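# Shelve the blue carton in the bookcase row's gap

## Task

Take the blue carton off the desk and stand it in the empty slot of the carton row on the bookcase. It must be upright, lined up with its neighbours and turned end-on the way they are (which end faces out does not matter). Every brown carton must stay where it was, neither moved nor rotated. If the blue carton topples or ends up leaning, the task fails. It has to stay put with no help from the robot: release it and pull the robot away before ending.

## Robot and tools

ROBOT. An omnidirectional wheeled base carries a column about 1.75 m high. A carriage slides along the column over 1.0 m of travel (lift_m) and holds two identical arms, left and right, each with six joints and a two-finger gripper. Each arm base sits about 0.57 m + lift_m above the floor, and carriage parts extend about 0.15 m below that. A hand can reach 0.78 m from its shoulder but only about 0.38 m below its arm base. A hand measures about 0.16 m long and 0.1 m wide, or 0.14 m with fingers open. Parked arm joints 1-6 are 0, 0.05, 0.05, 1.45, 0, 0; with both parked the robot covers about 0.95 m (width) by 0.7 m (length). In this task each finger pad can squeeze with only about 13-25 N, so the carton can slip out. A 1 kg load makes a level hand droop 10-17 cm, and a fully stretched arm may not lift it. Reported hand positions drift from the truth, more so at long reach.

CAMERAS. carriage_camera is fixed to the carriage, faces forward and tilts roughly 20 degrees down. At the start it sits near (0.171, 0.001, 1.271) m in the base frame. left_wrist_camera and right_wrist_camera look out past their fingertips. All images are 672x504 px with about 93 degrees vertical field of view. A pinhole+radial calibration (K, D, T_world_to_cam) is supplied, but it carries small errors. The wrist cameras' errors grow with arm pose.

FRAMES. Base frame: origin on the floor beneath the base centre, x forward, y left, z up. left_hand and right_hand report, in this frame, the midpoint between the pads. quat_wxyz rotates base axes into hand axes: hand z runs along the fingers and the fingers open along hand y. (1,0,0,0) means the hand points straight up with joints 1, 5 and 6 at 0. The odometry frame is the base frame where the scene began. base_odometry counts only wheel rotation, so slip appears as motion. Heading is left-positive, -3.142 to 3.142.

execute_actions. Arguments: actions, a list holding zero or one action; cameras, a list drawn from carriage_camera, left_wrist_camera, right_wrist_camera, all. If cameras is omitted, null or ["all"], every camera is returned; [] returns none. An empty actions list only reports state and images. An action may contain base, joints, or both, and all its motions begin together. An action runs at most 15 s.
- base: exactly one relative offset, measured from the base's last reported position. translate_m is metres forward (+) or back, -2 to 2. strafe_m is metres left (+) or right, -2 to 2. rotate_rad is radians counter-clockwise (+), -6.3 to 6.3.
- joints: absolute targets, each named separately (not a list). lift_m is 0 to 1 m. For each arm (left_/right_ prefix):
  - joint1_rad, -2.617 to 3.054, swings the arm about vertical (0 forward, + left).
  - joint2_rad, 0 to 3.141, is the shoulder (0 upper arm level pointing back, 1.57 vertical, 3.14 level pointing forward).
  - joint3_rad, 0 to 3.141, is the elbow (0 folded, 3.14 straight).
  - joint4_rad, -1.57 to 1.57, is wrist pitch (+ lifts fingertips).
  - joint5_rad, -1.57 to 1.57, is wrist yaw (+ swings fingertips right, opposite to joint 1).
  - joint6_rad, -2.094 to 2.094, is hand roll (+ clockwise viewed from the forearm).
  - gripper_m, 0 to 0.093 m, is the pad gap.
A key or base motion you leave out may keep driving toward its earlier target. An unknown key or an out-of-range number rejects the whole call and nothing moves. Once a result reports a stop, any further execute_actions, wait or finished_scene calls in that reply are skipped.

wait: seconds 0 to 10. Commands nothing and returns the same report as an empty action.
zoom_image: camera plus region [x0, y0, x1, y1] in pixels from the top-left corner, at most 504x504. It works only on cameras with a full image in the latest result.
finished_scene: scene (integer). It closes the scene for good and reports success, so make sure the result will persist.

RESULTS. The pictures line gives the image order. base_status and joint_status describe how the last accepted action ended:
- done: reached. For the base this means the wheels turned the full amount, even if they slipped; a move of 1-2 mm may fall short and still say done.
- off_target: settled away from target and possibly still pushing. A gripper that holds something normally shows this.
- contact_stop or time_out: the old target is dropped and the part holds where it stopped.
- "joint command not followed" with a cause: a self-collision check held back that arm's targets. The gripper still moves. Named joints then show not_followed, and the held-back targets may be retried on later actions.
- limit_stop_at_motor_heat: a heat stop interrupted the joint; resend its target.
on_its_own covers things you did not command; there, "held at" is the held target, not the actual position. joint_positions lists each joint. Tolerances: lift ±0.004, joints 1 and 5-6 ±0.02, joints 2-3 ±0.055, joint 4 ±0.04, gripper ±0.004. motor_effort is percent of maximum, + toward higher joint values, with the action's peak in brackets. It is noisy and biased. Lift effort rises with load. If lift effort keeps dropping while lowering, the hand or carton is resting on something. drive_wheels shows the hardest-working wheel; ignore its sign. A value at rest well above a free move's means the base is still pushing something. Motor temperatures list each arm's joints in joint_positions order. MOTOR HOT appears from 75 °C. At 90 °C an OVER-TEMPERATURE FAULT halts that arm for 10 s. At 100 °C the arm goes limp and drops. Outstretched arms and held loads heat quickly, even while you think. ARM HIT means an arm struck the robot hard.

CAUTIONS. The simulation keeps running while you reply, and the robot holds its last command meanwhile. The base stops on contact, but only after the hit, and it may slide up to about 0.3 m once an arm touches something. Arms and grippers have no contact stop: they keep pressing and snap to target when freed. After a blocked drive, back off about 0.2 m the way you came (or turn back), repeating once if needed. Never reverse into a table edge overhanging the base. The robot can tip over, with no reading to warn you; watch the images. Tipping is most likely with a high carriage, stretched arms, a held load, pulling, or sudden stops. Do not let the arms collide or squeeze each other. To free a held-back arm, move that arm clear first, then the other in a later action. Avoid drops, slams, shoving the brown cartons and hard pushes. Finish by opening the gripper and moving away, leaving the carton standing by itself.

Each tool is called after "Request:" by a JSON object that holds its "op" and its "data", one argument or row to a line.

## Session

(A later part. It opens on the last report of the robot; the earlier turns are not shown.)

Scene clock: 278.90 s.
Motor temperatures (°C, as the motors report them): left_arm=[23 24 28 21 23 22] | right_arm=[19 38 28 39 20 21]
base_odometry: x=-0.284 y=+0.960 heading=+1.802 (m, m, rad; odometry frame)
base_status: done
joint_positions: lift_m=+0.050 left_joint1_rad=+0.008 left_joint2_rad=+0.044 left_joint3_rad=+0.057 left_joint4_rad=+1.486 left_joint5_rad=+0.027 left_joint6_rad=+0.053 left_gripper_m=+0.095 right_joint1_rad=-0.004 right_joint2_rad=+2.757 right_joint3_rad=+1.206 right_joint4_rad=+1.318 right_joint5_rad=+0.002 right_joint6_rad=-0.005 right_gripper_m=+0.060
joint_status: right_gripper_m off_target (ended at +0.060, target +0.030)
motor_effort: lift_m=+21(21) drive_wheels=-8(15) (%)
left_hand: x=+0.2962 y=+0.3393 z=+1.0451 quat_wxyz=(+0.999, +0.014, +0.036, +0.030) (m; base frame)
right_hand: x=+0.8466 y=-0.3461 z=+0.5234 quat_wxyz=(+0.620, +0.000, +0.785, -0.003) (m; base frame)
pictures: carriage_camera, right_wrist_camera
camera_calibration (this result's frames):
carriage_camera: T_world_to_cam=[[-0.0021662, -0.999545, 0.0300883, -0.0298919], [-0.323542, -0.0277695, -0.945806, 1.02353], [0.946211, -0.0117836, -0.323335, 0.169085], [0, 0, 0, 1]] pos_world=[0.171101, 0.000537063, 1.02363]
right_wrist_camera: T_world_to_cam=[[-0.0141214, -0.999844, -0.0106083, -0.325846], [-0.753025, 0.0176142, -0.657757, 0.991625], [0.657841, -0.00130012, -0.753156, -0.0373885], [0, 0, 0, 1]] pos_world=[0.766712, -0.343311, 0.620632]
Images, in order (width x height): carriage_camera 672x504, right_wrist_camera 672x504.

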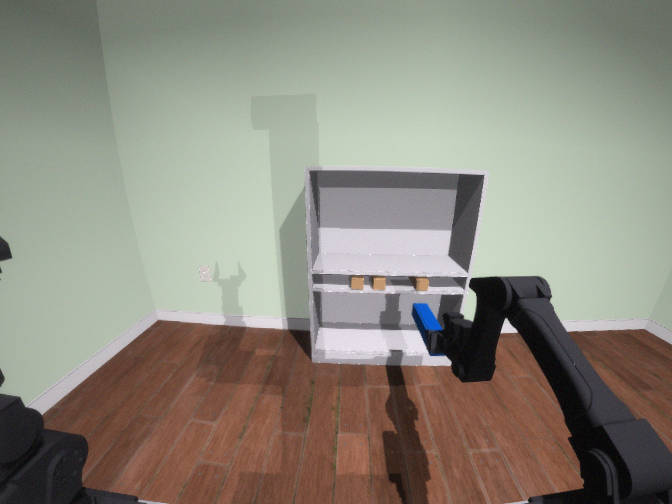

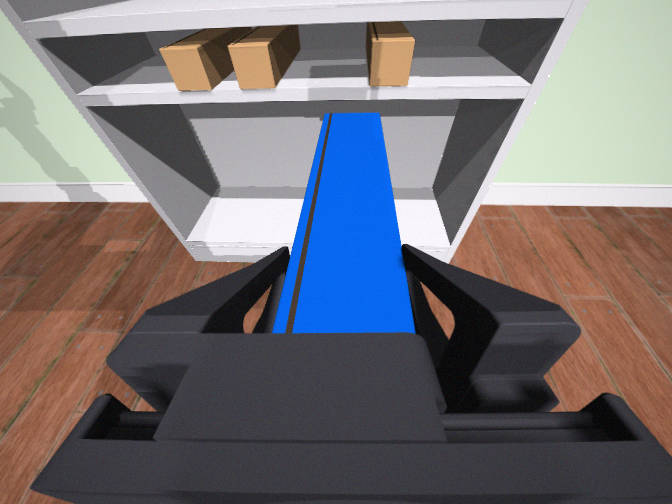

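Request:
{"op": "execute_actions", "data": {
  "actions": [
    {"base":{"strafe_m":0.035},"joints":{"right_gripper_m":0.03,"lift_m":0.092}}
  ],
  "cameras": ["carriage_camera","right_wrist_camera"]
}}

Request:
{"op": "zoom_image", "data": {
  "camera": "carriage_camera",
  "region": [300, 240, 500, 390]
}}

Scene clock: 328.10 s.
Motor temperatures (°C, as the motors report them): left_arm=[23 24 28 21 23 22] | right_arm=[19 46 27 41 20 21]
base_odometry: x=-0.318 y=+0.952 heading=+1.802 (m, m, rad; odometry frame)
base_status: done
joint_positions: lift_m=+0.092 left_joint1_rad=+0.008 left_joint2_rad=+0.044 left_joint3_rad=+0.057 left_joint4_rad=+1.486 left_joint5_rad=+0.027 left_joint6_rad=+0.053 left_gripper_m=+0.095 right_joint1_rad=-0.003 right_joint2_rad=+2.754 right_joint3_rad=+1.206 right_joint4_rad=+1.326 right_joint5_rad=+0.002 right_joint6_rad=-0.005 right_gripper_m=+0.060
joint_status: right_gripper_m off_target (ended at +0.060, target +0.030); the others done
motor_effort: lift_m=+23(30) drive_wheels=+6(14) (%)
left_hand: x=+0.2961 y=+0.3393 z=+1.0868 quat_wxyz=(+0.999, +0.014, +0.035, +0.030) (m; base frame)
right_hand: x=+0.8478 y=-0.3459 z=+0.5690 quat_wxyz=(+0.624, +0.000, +0.781, -0.003) (m; base frame)
pictures: carriage_camera, right_wrist_camera
camera_calibration (this result's frames):
carriage_camera: T_world_to_cam=[[-0.0021662, -0.999545, 0.0300883, -0.0311466], [-0.323542, -0.0277695, -0.945806, 1.06297], [0.946211, -0.0117836, -0.323335, 0.182568], [0, 0, 0, 1]] pos_world=[0.171101, 0.000537063, 1.06533]
right_wrist_camera: T_world_to_cam=[[-0.0136138, -0.99985, -0.0107302, -0.325497], [-0.7452, 0.0173005, -0.666616, 1.02078], [0.666702, -0.00107905, -0.745324, -0.0156985], [0, 0, 0, 1]] pos_world=[0.766719, -0.343125, 0.665274]
Images, in order (width x height): carriage_camera 672x504, right_wrist_camera 672x504.

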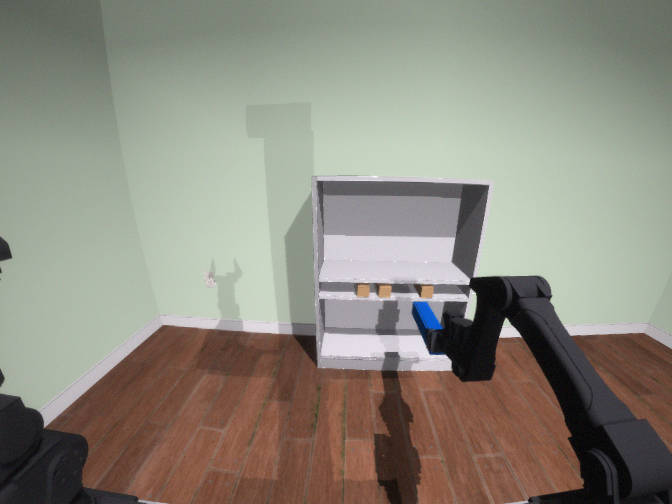

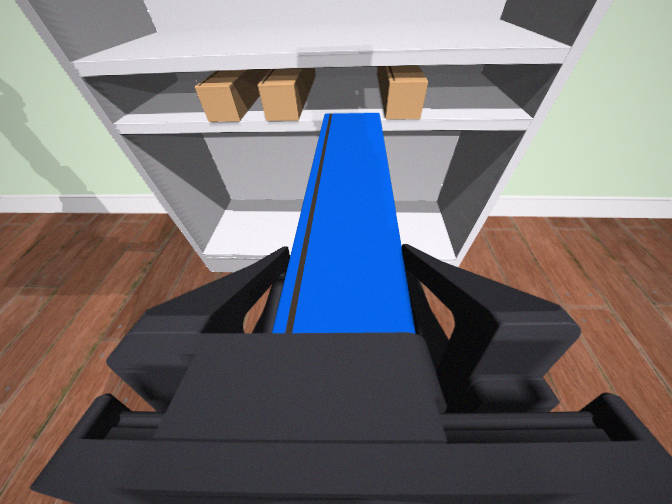

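Region (300, 240, 500, 390) of carriage_camera's 672x504 image, scaled by 2.520, with more detail than that image has; it fills the top 378 rows of this view, and the rest is white.

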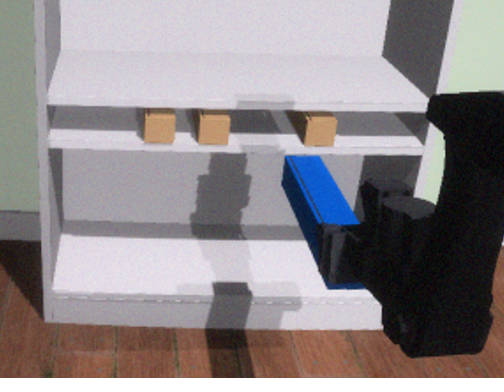

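Request:
{"op": "execute_actions", "data": {
  "actions": [
    {"base":{"strafe_m":0.015},"joints":{"right_gripper_m":0.03}}
  ],
  "cameras": []
}}

Request:
{"op": "execute_actions", "data": {
  "actions": [
    {"base":{"translate_m":0.09},"joints":{"right_gripper_m":0.03}}
  ],
  "cameras": ["carriage_camera","right_wrist_camera"]
}}

Request:
{"op": "zoom_image", "data": {
  "camera": "carriage_camera",
  "region": [340, 260, 500, 380]
}}

Request:
{"op": "zoom_image", "data": {
  "camera": "right_wrist_camera",
  "region": [200, 20, 500, 200]
}}

Scene clock: 355.43 s.
Motor temperatures (°C, as the motors report them): left_arm=[23 24 29 21 23 22] | right_arm=[19 48 27 42 20 21]
base_odometry: x=-0.333 y=+0.949 heading=+1.801 (m, m, rad; odometry frame)
base_status: done
joint_positions: lift_m=+0.092 left_joint1_rad=+0.008 left_joint2_rad=+0.044 left_joint3_rad=+0.057 left_joint4_rad=+1.486 left_joint5_rad=+0.027 left_joint6_rad=+0.053 left_gripper_m=+0.095 right_joint1_rad=-0.003 right_joint2_rad=+2.754 right_joint3_rad=+1.206 right_joint4_rad=+1.323 right_joint5_rad=+0.002 right_joint6_rad=-0.005 right_gripper_m=+0.060
joint_status: right_gripper_m off_target (ended at +0.060, target +0.030)
motor_effort: lift_m=+23(24) drive_wheels=+4(12) (%)
left_hand: x=+0.2962 y=+0.3393 z=+1.0868 quat_wxyz=(+0.999, +0.014, +0.036, +0.030) (m; base frame)
right_hand: x=+0.8476 y=-0.3457 z=+0.5680 quat_wxyz=(+0.623, +0.000, +0.782, -0.003) (m; base frame)
pictures: none
No camera images: the call's "cameras" was empty. Leave "cameras" out to get every camera's image.

Scene clock: 356.93 s.
Motor temperatures (°C, as the motors report them): left_arm=[23 24 29 21 23 22] | right_arm=[19 48 27 42 20 21]
base_odometry: x=-0.354 y=+1.036 heading=+1.802 (m, m, rad; odometry frame)
base_status: done
joint_positions: lift_m=+0.092 left_joint1_rad=+0.008 left_joint2_rad=+0.044 left_joint3_rad=+0.057 left_joint4_rad=+1.486 left_joint5_rad=+0.027 left_joint6_rad=+0.053 left_gripper_m=+0.095 right_joint1_rad=-0.003 right_joint2_rad=+2.754 right_joint3_rad=+1.206 right_joint4_rad=+1.320 right_joint5_rad=+0.002 right_joint6_rad=-0.005 right_gripper_m=+0.060
joint_status: right_gripper_m off_target (ended at +0.060, target +0.030)
motor_effort: lift_m=+24(24) drive_wheels=-6(11) (%)
left_hand: x=+0.2963 y=+0.3393 z=+1.0868 quat_wxyz=(+0.999, +0.014, +0.036, +0.030) (m; base frame)
right_hand: x=+0.8474 y=-0.3457 z=+0.5675 quat_wxyz=(+0.622, +0.000, +0.783, -0.003) (m; base frame)
pictures: carriage_camera, right_wrist_camera
camera_calibration (this result's frames):
carriage_camera: T_world_to_cam=[[-0.0021662, -0.999545, 0.0300883, -0.0311466], [-0.323542, -0.0277695, -0.945806, 1.06297], [0.946211, -0.0117836, -0.323335, 0.182568], [0, 0, 0, 1]] pos_world=[0.171101, 0.000537063, 1.06533]
right_wrist_camera: T_world_to_cam=[[-0.0132977, -0.999855, -0.0106675, -0.325604], [-0.749262, 0.0170284, -0.662055, 1.02031], [0.662141, -0.000811079, -0.749379, -0.0103067], [0, 0, 0, 1]] pos_world=[0.766974, -0.342939, 0.664304]
Images, in order (width x height): carriage_camera 672x504, right_wrist_camera 672x504.

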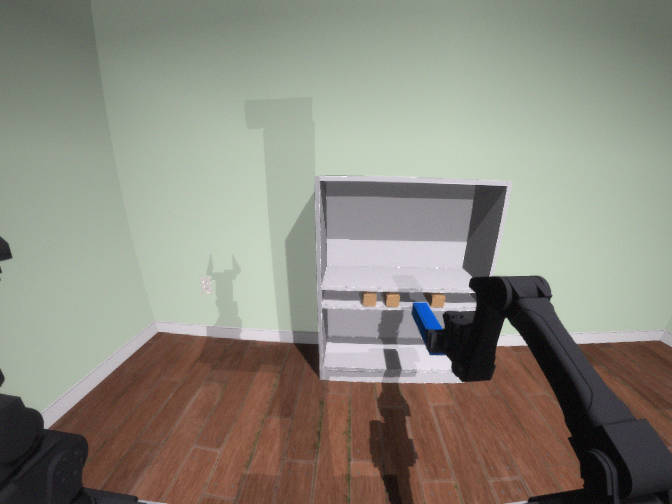

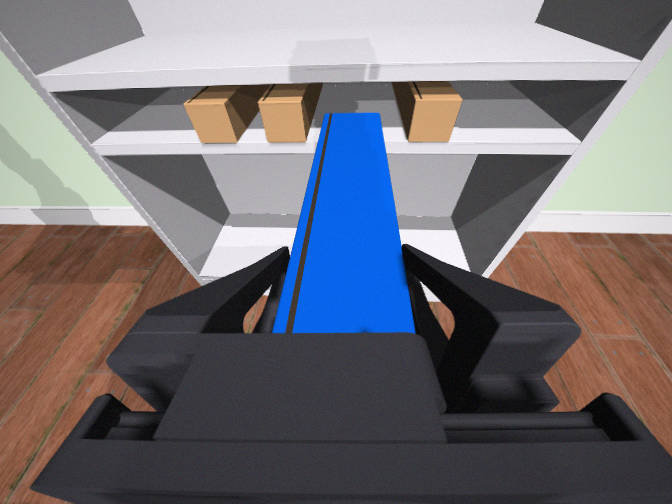

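Region (340, 260, 500, 380) of carriage_camera's 672x504 image, scaled by 3.150, with more detail than that image has; it fills the top 378 rows of this view, and the rest is white.

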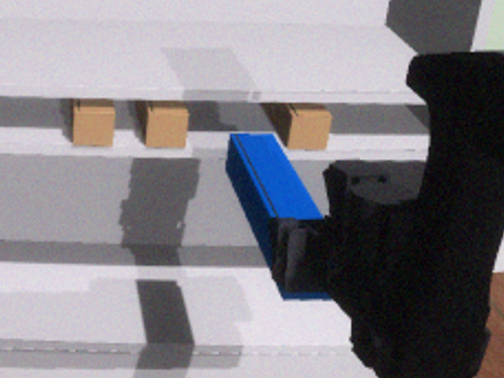

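Region (200, 20, 500, 200) of right_wrist_camera's 672x504 image, scaled by 1.680, with more detail than that image has; it fills the top 302 rows of this view, and the rest is white.

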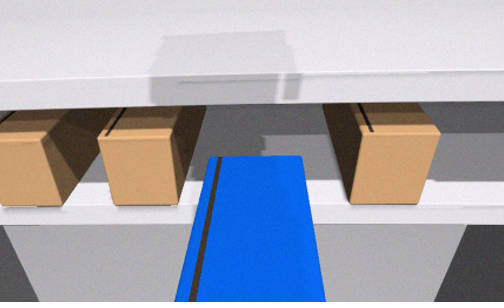

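Request:
{"op": "execute_actions", "data": {
  "actions": [
    {"joints":{"right_gripper_m":0.03,"lift_m":0.097}}
  ],
  "cameras": []
}}

Request:
{"op": "execute_actions", "data": {
  "actions": [
    {"base":{"translate_m":0.08},"joints":{"right_gripper_m":0.03}}
  ],
  "cameras": ["carriage_camera","right_wrist_camera"]
}}

Request:
{"op": "zoom_image", "data": {
  "camera": "carriage_camera",
  "region": [340, 260, 500, 380]
}}

Scene clock: 383.30 s.
Motor temperatures (°C, as the motors report them): left_arm=[23 24 29 21 23 22] | right_arm=[19 49 27 43 20 21]
base_odometry: x=-0.354 y=+1.036 heading=+1.802 (m, m, rad; odometry frame)
base_status: not commanded
joint_positions: lift_m=+0.097 left_joint1_rad=+0.008 left_joint2_rad=+0.044 left_joint3_rad=+0.057 left_joint4_rad=+1.486 left_joint5_rad=+0.027 left_joint6_rad=+0.053 left_gripper_m=+0.095 right_joint1_rad=-0.003 right_joint2_rad=+2.754 right_joint3_rad=+1.206 right_joint4_rad=+1.321 right_joint5_rad=+0.002 right_joint6_rad=-0.005 right_gripper_m=+0.060
joint_status: right_gripper_m off_target (ended at +0.060, target +0.030); the others done
motor_effort: lift_m=+24(30) drive_wheels=+7(6) (%)
left_hand: x=+0.2963 y=+0.3393 z=+1.0918 quat_wxyz=(+0.999, +0.014, +0.036, +0.030) (m; base frame)
right_hand: x=+0.8475 y=-0.3457 z=+0.5728 quat_wxyz=(+0.622, +0.000, +0.783, -0.003) (m; base frame)
pictures: none
No camera images: the call's "cameras" was empty. Leave "cameras" out to get every camera's image.

Scene clock: 384.80 s.
Motor temperatures (°C, as the motors report them): left_arm=[23 24 29 21 23 22] | right_arm=[19 50 27 43 20 21]
base_odometry: x=-0.372 y=+1.114 heading=+1.803 (m, m, rad; odometry frame)
base_status: done
joint_positions: lift_m=+0.097 left_joint1_rad=+0.008 left_joint2_rad=+0.044 left_joint3_rad=+0.057 left_joint4_rad=+1.487 left_joint5_rad=+0.027 left_joint6_rad=+0.053 left_gripper_m=+0.095 right_joint1_rad=-0.002 right_joint2_rad=+2.754 right_joint3_rad=+1.206 right_joint4_rad=+1.320 right_joint5_rad=+0.002 right_joint6_rad=-0.005 right_gripper_m=+0.060
joint_status: right_gripper_m off_target (ended at +0.060, target +0.030)
motor_effort: lift_m=+24(25) drive_wheels=-5(13) (%)
left_hand: x=+0.2960 y=+0.3393 z=+1.0918 quat_wxyz=(+0.999, +0.014, +0.035, +0.030) (m; base frame)
right_hand: x=+0.8475 y=-0.3450 z=+0.5727 quat_wxyz=(+0.622, -0.001, +0.783, -0.003) (m; base frame)
pictures: carriage_camera, right_wrist_camera
camera_calibration (this result's frames):
carriage_camera: T_world_to_cam=[[-0.0021662, -0.999545, 0.0300883, -0.031296], [-0.323542, -0.0277695, -0.945806, 1.06767], [0.946211, -0.0117836, -0.323335, 0.184174], [0, 0, 0, 1]] pos_world=[0.171101, 0.000537063, 1.0703]
right_wrist_camera: T_world_to_cam=[[-0.0121493, -0.999869, -0.0106714, -0.325872], [-0.749028, 0.0161704, -0.662341, 1.02345], [0.662427, -0.0000538353, -0.749127, -0.00660461], [0, 0, 0, 1]] pos_world=[0.767012, -0.342379, 0.66945]
Images, in order (width x height): carriage_camera 672x504, right_wrist_camera 672x504.

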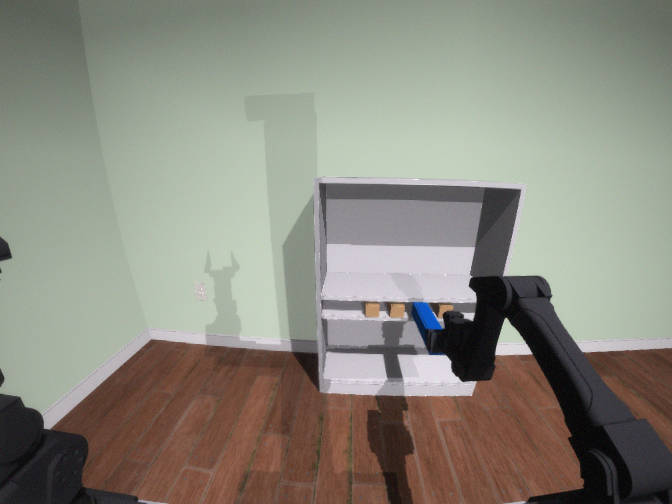

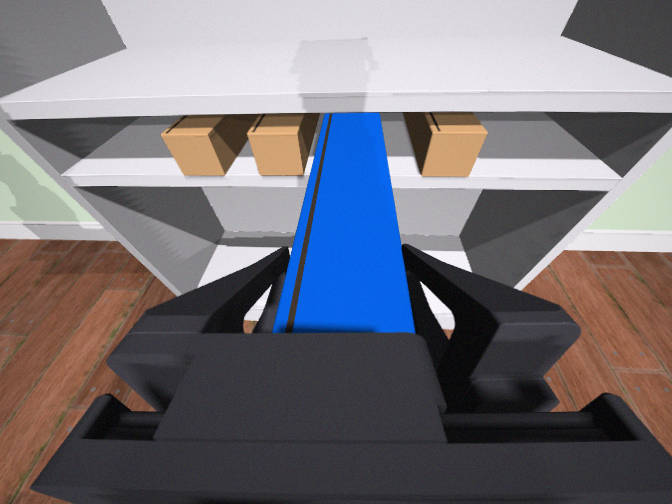

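Region (340, 260, 500, 380) of carriage_camera's 672x504 image, scaled by 3.150, with more detail than that image has; it fills the top 378 rows of this view, and the rest is white.

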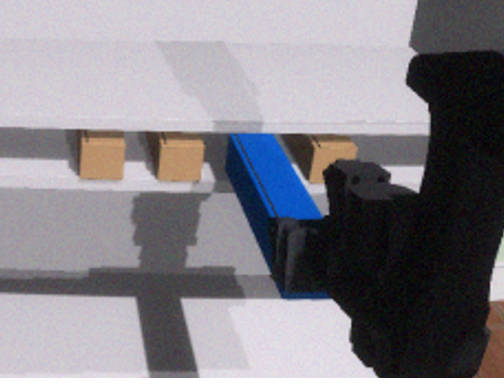

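Request:
{"op": "execute_actions", "data": {
  "actions": [
    {"base":{"strafe_m":-0.008},"joints":{"right_gripper_m":0.03}}
  ],
  "cameras": []
}}

Request:
{"op": "execute_actions", "data": {
  "actions": [
    {"base":{"translate_m":0.06},"joints":{"right_gripper_m":0.03}}
  ],
  "cameras": ["carriage_camera","right_wrist_camera"]
}}

Request:
{"op": "zoom_image", "data": {
  "camera": "carriage_camera",
  "region": [340, 260, 500, 380]
}}

Scene clock: 398.17 s.
Motor temperatures (°C, as the motors report them): left_arm=[23 24 29 21 23 22] | right_arm=[19 50 27 44 20 21]
base_odometry: x=-0.365 y=+1.116 heading=+1.804 (m, m, rad; odometry frame)
base_status: done
joint_positions: lift_m=+0.097 left_joint1_rad=+0.008 left_joint2_rad=+0.044 left_joint3_rad=+0.057 left_joint4_rad=+1.487 left_joint5_rad=+0.027 left_joint6_rad=+0.053 left_gripper_m=+0.095 right_joint1_rad=+0.001 right_joint2_rad=+2.754 right_joint3_rad=+1.206 right_joint4_rad=+1.320 right_joint5_rad=+0.001 right_joint6_rad=-0.005 right_gripper_m=+0.060
joint_status: right_gripper_m off_target (ended at +0.060, target +0.030)
motor_effort: lift_m=+25(24) drive_wheels=+8(9) (%)
left_hand: x=+0.2960 y=+0.3393 z=+1.0918 quat_wxyz=(+0.999, +0.014, +0.035, +0.030) (m; base frame)
right_hand: x=+0.8475 y=-0.3434 z=+0.5727 quat_wxyz=(+0.622, -0.002, +0.783, -0.002) (m; base frame)
pictures: none
No camera images: the call's "cameras" was empty. Leave "cameras" out to get every camera's image.

Scene clock: 399.43 s.
Motor temperatures (°C, as the motors report them): left_arm=[23 24 29 21 23 22] | right_arm=[19 50 27 44 20 21]
base_odometry: x=-0.378 y=+1.174 heading=+1.803 (m, m, rad; odometry frame)
base_status: done
joint_positions: lift_m=+0.097 left_joint1_rad=+0.008 left_joint2_rad=+0.044 left_joint3_rad=+0.057 left_joint4_rad=+1.487 left_joint5_rad=+0.027 left_joint6_rad=+0.053 left_gripper_m=+0.095 right_joint1_rad=+0.001 right_joint2_rad=+2.754 right_joint3_rad=+1.206 right_joint4_rad=+1.319 right_joint5_rad=+0.001 right_joint6_rad=-0.005 right_gripper_m=+0.060
joint_status: right_gripper_m off_target (ended at +0.060, target +0.030)
motor_effort: lift_m=+25(25) drive_wheels=-6(11) (%)
left_hand: x=+0.2959 y=+0.3393 z=+1.0918 quat_wxyz=(+0.999, +0.014, +0.035, +0.030) (m; base frame)
right_hand: x=+0.8474 y=-0.3434 z=+0.5723 quat_wxyz=(+0.622, -0.002, +0.783, -0.002) (m; base frame)
pictures: carriage_camera, right_wrist_camera
camera_calibration (this result's frames):
carriage_camera: T_world_to_cam=[[-0.0021662, -0.999545, 0.0300883, -0.031296], [-0.323542, -0.0277695, -0.945806, 1.06767], [0.946211, -0.0117836, -0.323335, 0.184174], [0, 0, 0, 1]] pos_world=[0.171101, 0.000537063, 1.0703]
right_wrist_camera: T_world_to_cam=[[-0.00875267, -0.999903, -0.010829, -0.327025], [-0.750089, 0.0137267, -0.661195, 1.02253], [0.661279, 0.00233546, -0.750136, -0.00445227], [0, 0, 0, 1]] pos_world=[0.767067, -0.341019, 0.669208]
Images, in order (width x height): carriage_camera 672x504, right_wrist_camera 672x504.

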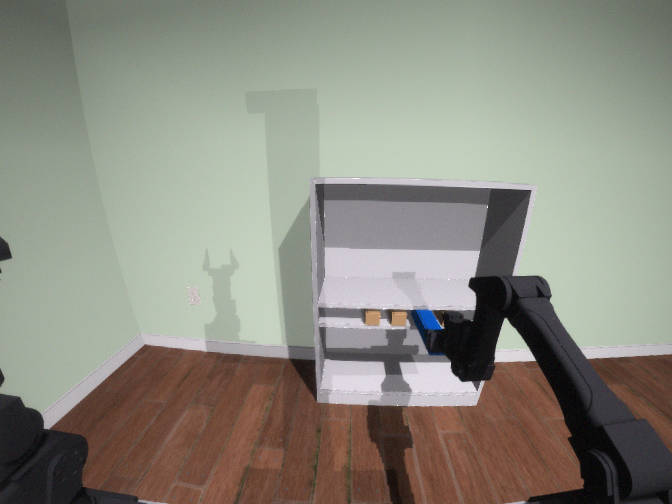

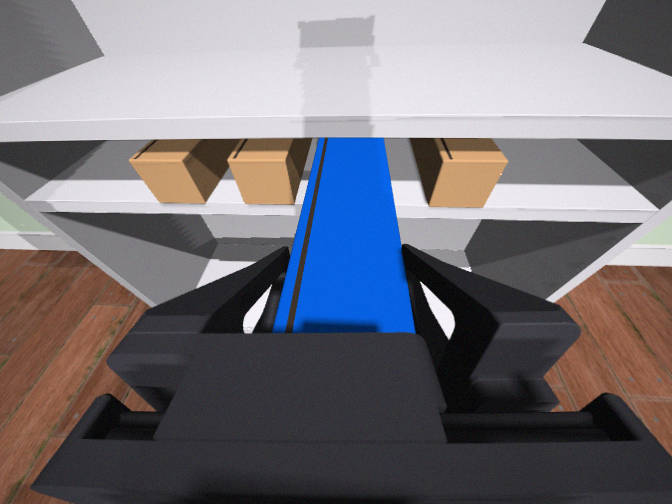

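Region (340, 260, 500, 380) of carriage_camera's 672x504 image, scaled by 3.150, with more detail than that image has; it fills the top 378 rows of this view, and the rest is white.

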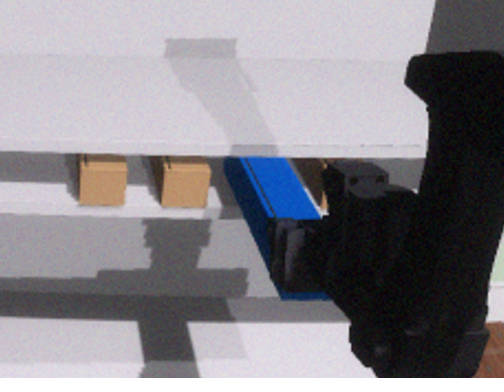

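Request:
{"op": "execute_actions", "data": {
  "actions": [
    {"base":{"translate_m":0.05},"joints":{"right_gripper_m":0.03,"right_joint1_rad":-0.015}}
  ],
  "cameras": ["carriage_camera","right_wrist_camera"]
}}

Request:
{"op": "zoom_image", "data": {
  "camera": "carriage_camera",
  "region": [340, 260, 500, 380]
}}

Scene clock: 412.33 s.
Motor temperatures (°C, as the motors report them): left_arm=[23 24 29 21 23 22] | right_arm=[19 51 27 44 20 21]
base_odometry: x=-0.390 y=+1.223 heading=+1.802 (m, m, rad; odometry frame)
base_status: done
joint_positions: lift_m=+0.097 left_joint1_rad=+0.008 left_joint2_rad=+0.044 left_joint3_rad=+0.057 left_joint4_rad=+1.487 left_joint5_rad=+0.027 left_joint6_rad=+0.053 left_gripper_m=+0.095 right_joint1_rad=-0.008 right_joint2_rad=+2.754 right_joint3_rad=+1.206 right_joint4_rad=+1.314 right_joint5_rad=+0.000 right_joint6_rad=-0.005 right_gripper_m=+0.060
joint_status: right_gripper_m off_target (ended at +0.060, target +0.030); the others done
motor_effort: lift_m=+25(25) drive_wheels=-5(14) (%)
left_hand: x=+0.2959 y=+0.3393 z=+1.0918 quat_wxyz=(+0.999, +0.014, +0.035, +0.030) (m; base frame)
right_hand: x=+0.8471 y=-0.3481 z=+0.5712 quat_wxyz=(+0.620, +0.001, +0.785, -0.004) (m; base frame)
pictures: carriage_camera, right_wrist_camera
camera_calibration (this result's frames):
carriage_camera: T_world_to_cam=[[-0.0021662, -0.999545, 0.0300883, -0.031296], [-0.323542, -0.0277695, -0.945806, 1.06767], [0.946211, -0.0117836, -0.323335, 0.184174], [0, 0, 0, 1]] pos_world=[0.171101, 0.000537063, 1.0703]
right_wrist_camera: T_world_to_cam=[[-0.0168223, -0.999799, -0.0108734, -0.324852], [-0.752973, 0.0198227, -0.657753, 1.02426], [0.657836, -0.0028776, -0.753155, -0.00225474], [0, 0, 0, 1]] pos_world=[0.767258, -0.345097, 0.668479]
Images, in order (width x height): carriage_camera 672x504, right_wrist_camera 672x504.

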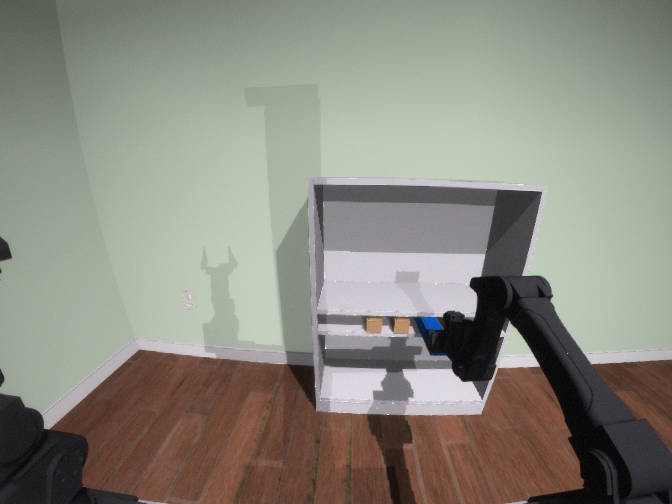

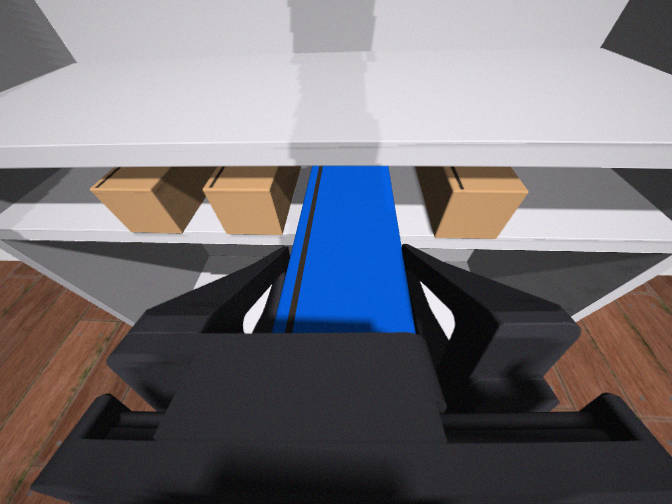

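Region (340, 260, 500, 380) of carriage_camera's 672x504 image, scaled by 3.150, with more detail than that image has; it fills the top 378 rows of this view, and the rest is white.

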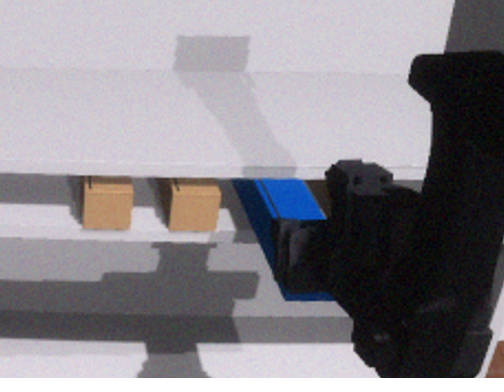

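Request:
{"op": "execute_actions", "data": {
  "actions": [
    {"base":{"strafe_m":-0.008},"joints":{"right_gripper_m":0.03,"right_joint1_rad":-0.015,"lift_m":0.094}}
  ],
  "cameras": []
}}

Request:
{"op": "execute_actions", "data": {
  "actions": [
    {"joints":{"right_gripper_m":0.078}}
  ],
  "cameras": ["carriage_camera","right_wrist_camera"]
}}

Scene clock: 427.87 s.
Motor temperatures (°C, as the motors report them): left_arm=[23 24 29 21 23 22] | right_arm=[19 52 27 45 20 21]
base_odometry: x=-0.382 y=+1.225 heading=+1.803 (m, m, rad; odometry frame)
base_status: done
joint_positions: lift_m=+0.094 left_joint1_rad=+0.008 left_joint2_rad=+0.044 left_joint3_rad=+0.057 left_joint4_rad=+1.486 left_joint5_rad=+0.027 left_joint6_rad=+0.053 left_gripper_m=+0.095 right_joint1_rad=-0.013 right_joint2_rad=+2.754 right_joint3_rad=+1.206 right_joint4_rad=+1.317 right_joint5_rad=-0.001 right_joint6_rad=-0.005 right_gripper_m=+0.060
joint_status: right_gripper_m off_target (ended at +0.060, target +0.030); the others done
motor_effort: lift_m=+20(23) drive_wheels=+7(11) (%)
left_hand: x=+0.2961 y=+0.3393 z=+1.0891 quat_wxyz=(+0.999, +0.014, +0.035, +0.030) (m; base frame)
right_hand: x=+0.8473 y=-0.3507 z=+0.5692 quat_wxyz=(+0.621, +0.003, +0.784, -0.005) (m; base frame)
pictures: none
No camera images: the call's "cameras" was empty. Leave "cameras" out to get every camera's image.

Scene clock: 428.47 s.
Motor temperatures (°C, as the motors report them): left_arm=[23 24 29 21 23 22] | right_arm=[19 52 27 45 20 21]
base_odometry: x=-0.382 y=+1.225 heading=+1.803 (m, m, rad; odometry frame)
base_status: not commanded
joint_positions: lift_m=+0.094 left_joint1_rad=+0.008 left_joint2_rad=+0.044 left_joint3_rad=+0.057 left_joint4_rad=+1.486 left_joint5_rad=+0.027 left_joint6_rad=+0.053 left_gripper_m=+0.095 right_joint1_rad=-0.013 right_joint2_rad=+2.754 right_joint3_rad=+1.206 right_joint4_rad=+1.321 right_joint5_rad=-0.001 right_joint6_rad=-0.005 right_gripper_m=+0.078
joint_status: all done
motor_effort: lift_m=+21(21) drive_wheels=+8(7) (%)
left_hand: x=+0.2961 y=+0.3393 z=+1.0891 quat_wxyz=(+0.999, +0.014, +0.035, +0.030) (m; base frame)
right_hand: x=+0.8475 y=-0.3507 z=+0.5701 quat_wxyz=(+0.622, +0.003, +0.783, -0.005) (m; base frame)
pictures: carriage_camera, right_wrist_camera
camera_calibration (this result's frames):
carriage_camera: T_world_to_cam=[[-0.0021662, -0.999545, 0.0300883, -0.0312152], [-0.323542, -0.0277695, -0.945806, 1.06513], [0.946211, -0.0117836, -0.323335, 0.183305], [0, 0, 0, 1]] pos_world=[0.171101, 0.000537063, 1.06761]
right_wrist_camera: T_world_to_cam=[[-0.0205906, -0.999725, -0.0111941, -0.324086], [-0.748355, 0.022836, -0.662905, 1.02394], [0.662978, -0.00527249, -0.74862, -0.0111623], [0, 0, 0, 1]] pos_world=[0.767001, -0.347438, 0.666793]
Images, in order (width x height): carriage_camera 672x504, right_wrist_camera 672x504.

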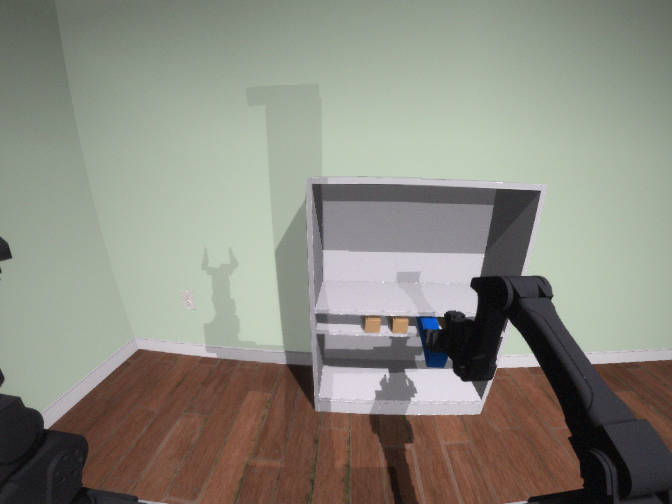

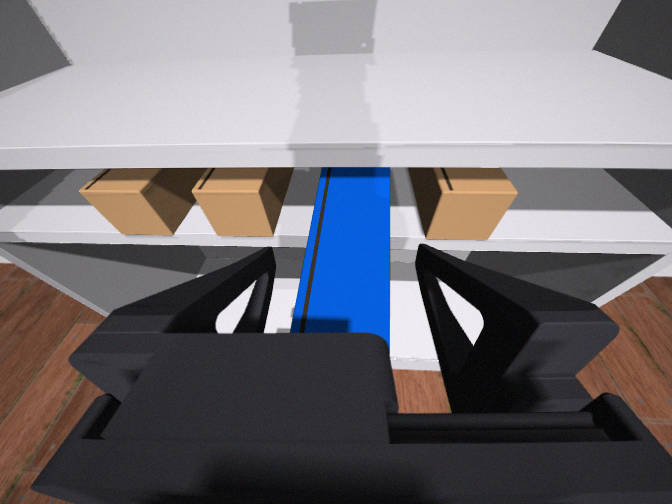

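Request:
{"op": "zoom_image", "data": {
  "camera": "carriage_camera",
  "region": [360, 280, 500, 385]
}}

Region (360, 280, 500, 385) of carriage_camera's 672x504 image, scaled by 3.600, with more detail than that image has; it fills the top 378 rows of this view, and the rest is white.

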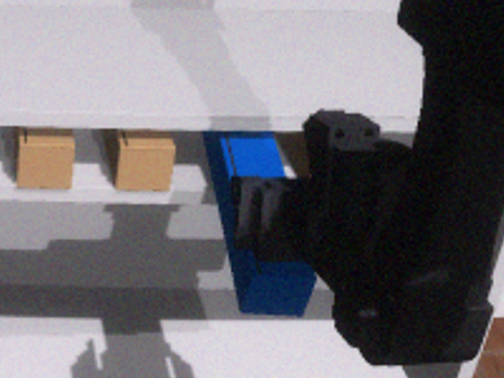

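Request:
{"op": "execute_actions", "data": {
  "actions": [
    {"base":{"translate_m":-0.16},"joints":{"right_gripper_m":0.078}}
  ],
  "cameras": ["carriage_camera","right_wrist_camera"]
}}

Request:
{"op": "zoom_image", "data": {
  "camera": "carriage_camera",
  "region": [340, 260, 500, 380]
}}

Scene clock: 473.53 s.
Motor temperatures (°C, as the motors report them): left_arm=[23 24 30 21 23 22] | right_arm=[19 54 27 46 20 21]
base_odometry: x=-0.345 y=+1.069 heading=+1.802 (m, m, rad; odometry frame)
base_status: done
joint_positions: lift_m=+0.094 left_joint1_rad=+0.008 left_joint2_rad=+0.044 left_joint3_rad=+0.057 left_joint4_rad=+1.486 left_joint5_rad=+0.027 left_joint6_rad=+0.053 left_gripper_m=+0.095 right_joint1_rad=-0.013 right_joint2_rad=+2.754 right_joint3_rad=+1.206 right_joint4_rad=+1.326 right_joint5_rad=-0.001 right_joint6_rad=-0.005 right_gripper_m=+0.078
joint_status: all done
motor_effort: lift_m=+21(21) drive_wheels=-2(11) (%)
left_hand: x=+0.2962 y=+0.3393 z=+1.0891 quat_wxyz=(+0.999, +0.014, +0.036, +0.030) (m; base frame)
right_hand: x=+0.8478 y=-0.3507 z=+0.5713 quat_wxyz=(+0.624, +0.003, +0.781, -0.005) (m; base frame)
pictures: carriage_camera, right_wrist_camera
camera_calibration (this result's frames):
carriage_camera: T_world_to_cam=[[-0.0021662, -0.999545, 0.0300883, -0.0312152], [-0.323542, -0.0277695, -0.945806, 1.06513], [0.946211, -0.0117836, -0.323335, 0.183305], [0, 0, 0, 1]] pos_world=[0.171101, 0.000537063, 1.06761]
right_wrist_camera: T_world_to_cam=[[-0.020535, -0.999726, -0.0112339, -0.324095], [-0.745059, 0.0227947, -0.666609, 1.02424], [0.666683, -0.0053189, -0.745323, -0.0154924], [0, 0, 0, 1]] pos_world=[0.766794, -0.347436, 0.667581]
Images, in order (width x height): carriage_camera 672x504, right_wrist_camera 672x504.

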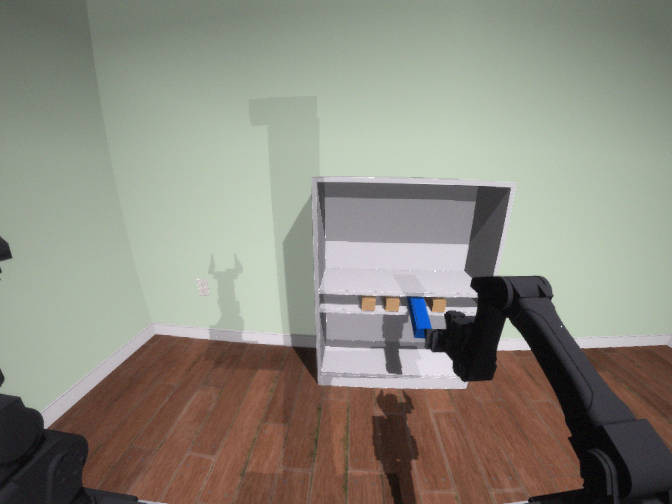

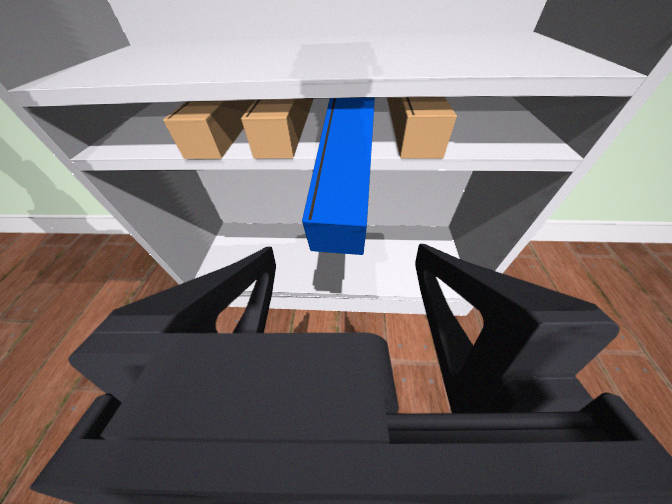

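Region (340, 260, 500, 380) of carriage_camera's 672x504 image, scaled by 3.150, with more detail than that image has; it fills the top 378 rows of this view, and the rest is white.

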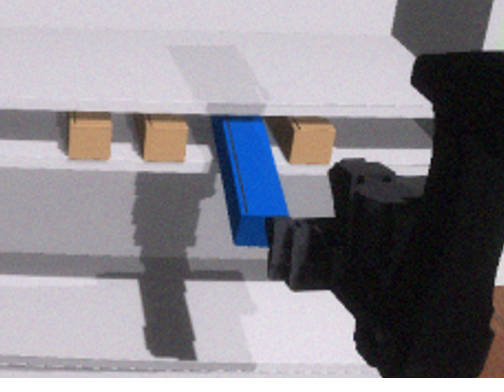

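Request:
{"op": "execute_actions", "data": {
  "actions": [
    {"base":{"strafe_m":0.01},"joints":{"right_gripper_m":0.093,"lift_m":0.035}}
  ],
  "cameras": []
}}

Request:
{"op": "execute_actions", "data": {
  "actions": [
    {"base":{"translate_m":0.12}}
  ],
  "cameras": ["carriage_camera","right_wrist_camera"]
}}

Request:
{"op": "zoom_image", "data": {
  "camera": "carriage_camera",
  "region": [340, 260, 500, 380]
}}

Scene clock: 491.67 s.
Motor temperatures (°C, as the motors report them): left_arm=[23 24 30 21 23 22] | right_arm=[19 55 27 46 20 21]
base_odometry: x=-0.354 y=+1.067 heading=+1.802 (m, m, rad; odometry frame)
base_status: done
joint_positions: lift_m=+0.035 left_joint1_rad=+0.008 left_joint2_rad=+0.044 left_joint3_rad=+0.057 left_joint4_rad=+1.486 left_joint5_rad=+0.027 left_joint6_rad=+0.053 left_gripper_m=+0.095 right_joint1_rad=-0.013 right_joint2_rad=+2.754 right_joint3_rad=+1.206 right_joint4_rad=+1.328 right_joint5_rad=-0.001 right_joint6_rad=-0.005 right_gripper_m=+0.093
joint_status: all done
motor_effort: lift_m=+22(22) drive_wheels=+3(5) (%)
left_hand: x=+0.2962 y=+0.3393 z=+1.0300 quat_wxyz=(+0.999, +0.014, +0.036, +0.030) (m; base frame)
right_hand: x=+0.8478 y=-0.3511 z=+0.5123 quat_wxyz=(+0.625, +0.003, +0.781, -0.006) (m; base frame)
pictures: none
No camera images: the call's "cameras" was empty. Leave "cameras" out to get every camera's image.

Scene clock: 493.33 s.
Motor temperatures (°C, as the motors report them): left_arm=[23 24 30 21 23 22] | right_arm=[19 55 27 46 20 21]
base_odometry: x=-0.382 y=+1.184 heading=+1.803 (m, m, rad; odometry frame)
base_status: done
joint_positions: lift_m=+0.035 left_joint1_rad=+0.008 left_joint2_rad=+0.044 left_joint3_rad=+0.057 left_joint4_rad=+1.486 left_joint5_rad=+0.027 left_joint6_rad=+0.053 left_gripper_m=+0.095 right_joint1_rad=-0.013 right_joint2_rad=+2.754 right_joint3_rad=+1.206 right_joint4_rad=+1.330 right_joint5_rad=-0.001 right_joint6_rad=-0.005 right_gripper_m=+0.093
joint_status: not commanded
motor_effort: lift_m=+23(23) drive_wheels=-6(11) (%)
left_hand: x=+0.2963 y=+0.3393 z=+1.0300 quat_wxyz=(+0.999, +0.014, +0.036, +0.030) (m; base frame)
right_hand: x=+0.8479 y=-0.3511 z=+0.5128 quat_wxyz=(+0.626, +0.003, +0.780, -0.006) (m; base frame)
pictures: carriage_camera, right_wrist_camera
camera_calibration (this result's frames):
carriage_camera: T_world_to_cam=[[-0.0021662, -0.999545, 0.0300883, -0.0294379], [-0.323542, -0.0277695, -0.945806, 1.00926], [0.946211, -0.0117836, -0.323335, 0.164206], [0, 0, 0, 1]] pos_world=[0.171101, 0.000537063, 1.00855]
right_wrist_camera: T_world_to_cam=[[-0.0212634, -0.999711, -0.0112583, -0.32455], [-0.743004, 0.023336, -0.66888, 0.984975], [0.66895, -0.00585774, -0.743285, -0.0622877], [0, 0, 0, 1]] pos_world=[0.766606, -0.347806, 0.608879]
Images, in order (width x height): carriage_camera 672x504, right_wrist_camera 672x504.

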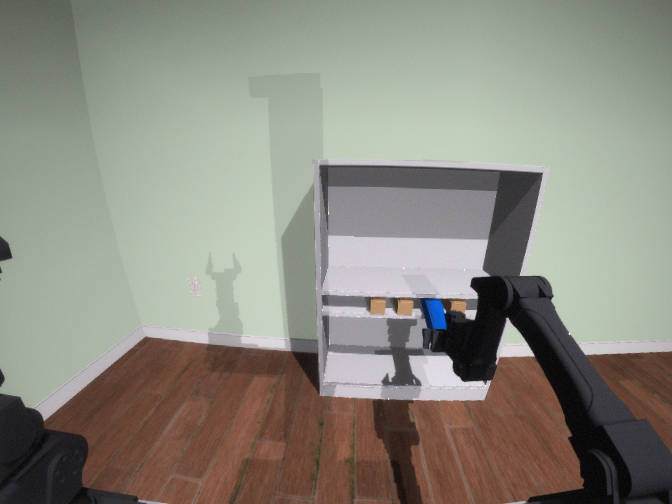

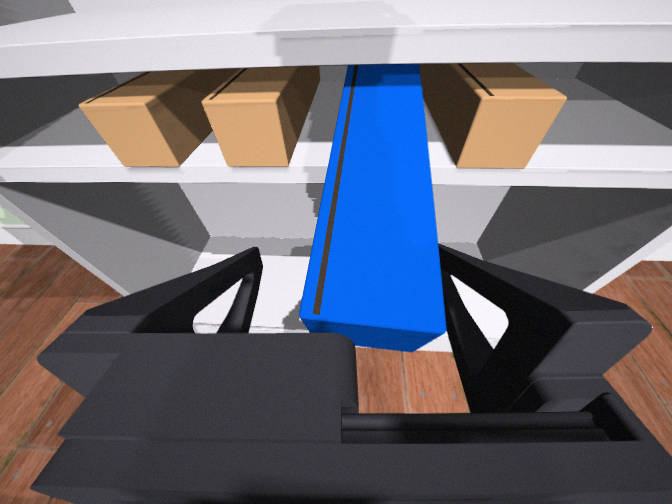

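Region (340, 260, 500, 380) of carriage_camera's 672x504 image, scaled by 3.150, with more detail than that image has; it fills the top 378 rows of this view, and the rest is white.

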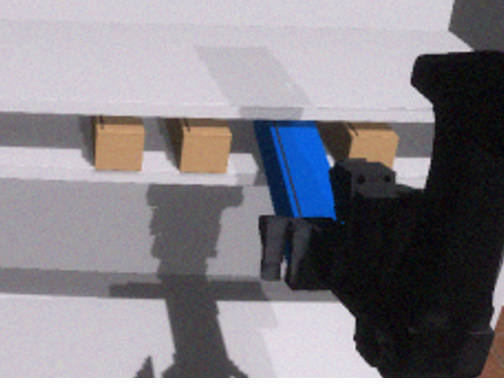

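Request:
{"op": "execute_actions", "data": {
  "actions": [
    {"base":{"strafe_m":-0.014}}
  ],
  "cameras": []
}}

Request:
{"op": "execute_actions", "data": {
  "actions": [
    {"base":{"translate_m":0.03}}
  ],
  "cameras": ["right_wrist_camera"]
}}

Scene clock: 504.43 s.
Motor temperatures (°C, as the motors report them): left_arm=[23 24 30 21 23 22] | right_arm=[19 55 27 46 20 21]
base_odometry: x=-0.369 y=+1.187 heading=+1.804 (m, m, rad; odometry frame)
base_status: done
joint_positions: lift_m=+0.035 left_joint1_rad=+0.008 left_joint2_rad=+0.044 left_joint3_rad=+0.057 left_joint4_rad=+1.486 left_joint5_rad=+0.027 left_joint6_rad=+0.053 left_gripper_m=+0.095 right_joint1_rad=-0.013 right_joint2_rad=+2.754 right_joint3_rad=+1.206 right_joint4_rad=+1.330 right_joint5_rad=-0.001 right_joint6_rad=-0.005 right_gripper_m=+0.093
joint_status: not commanded
motor_effort: lift_m=+22(22) drive_wheels=+7(10) (%)
left_hand: x=+0.2962 y=+0.3393 z=+1.0300 quat_wxyz=(+0.999, +0.014, +0.036, +0.030) (m; base frame)
right_hand: x=+0.8480 y=-0.3509 z=+0.5130 quat_wxyz=(+0.626, +0.003, +0.780, -0.005) (m; base frame)
pictures: none
No camera images: the call's "cameras" was empty. Leave "cameras" out to get every camera's image.

Scene clock: 505.43 s.
Motor temperatures (°C, as the motors report them): left_arm=[23 24 30 21 23 22] | right_arm=[19 55 27 46 20 21]
base_odometry: x=-0.376 y=+1.216 heading=+1.803 (m, m, rad; odometry frame)
base_status: done
joint_positions: lift_m=+0.035 left_joint1_rad=+0.008 left_joint2_rad=+0.044 left_joint3_rad=+0.057 left_joint4_rad=+1.487 left_joint5_rad=+0.027 left_joint6_rad=+0.053 left_gripper_m=+0.095 right_joint1_rad=-0.013 right_joint2_rad=+2.754 right_joint3_rad=+1.206 right_joint4_rad=+1.331 right_joint5_rad=-0.001 right_joint6_rad=-0.005 right_gripper_m=+0.093
joint_status: not commanded
motor_effort: lift_m=+23(22) drive_wheels=-6(11) (%)
left_hand: x=+0.2960 y=+0.3393 z=+1.0300 quat_wxyz=(+0.999, +0.014, +0.035, +0.030) (m; base frame)
right_hand: x=+0.8480 y=-0.3506 z=+0.5131 quat_wxyz=(+0.626, +0.003, +0.780, -0.005) (m; base frame)
pictures: right_wrist_camera
camera_calibration (this result's frames):
right_wrist_camera: T_world_to_cam=[[-0.0201154, -0.999733, -0.0113498, -0.324981], [-0.742263, 0.0225383, -0.66973, 0.984725], [0.669807, -0.00504735, -0.742518, -0.0629613], [0, 0, 0, 1]] pos_world=[0.76656, -0.347406, 0.609061]
Images, in order (width x height): right_wrist_camera 672x504.

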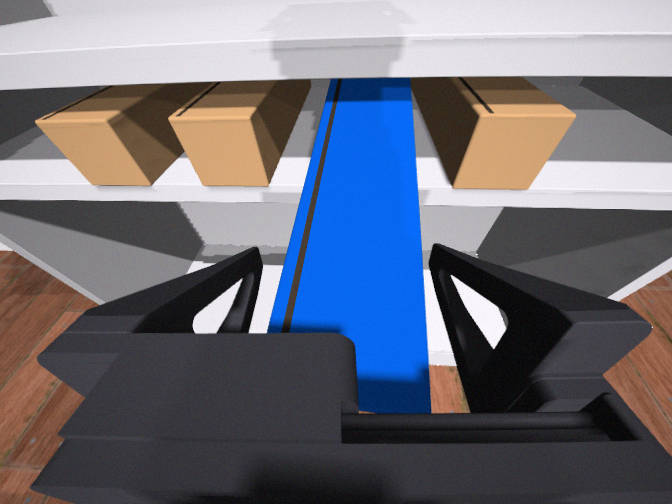

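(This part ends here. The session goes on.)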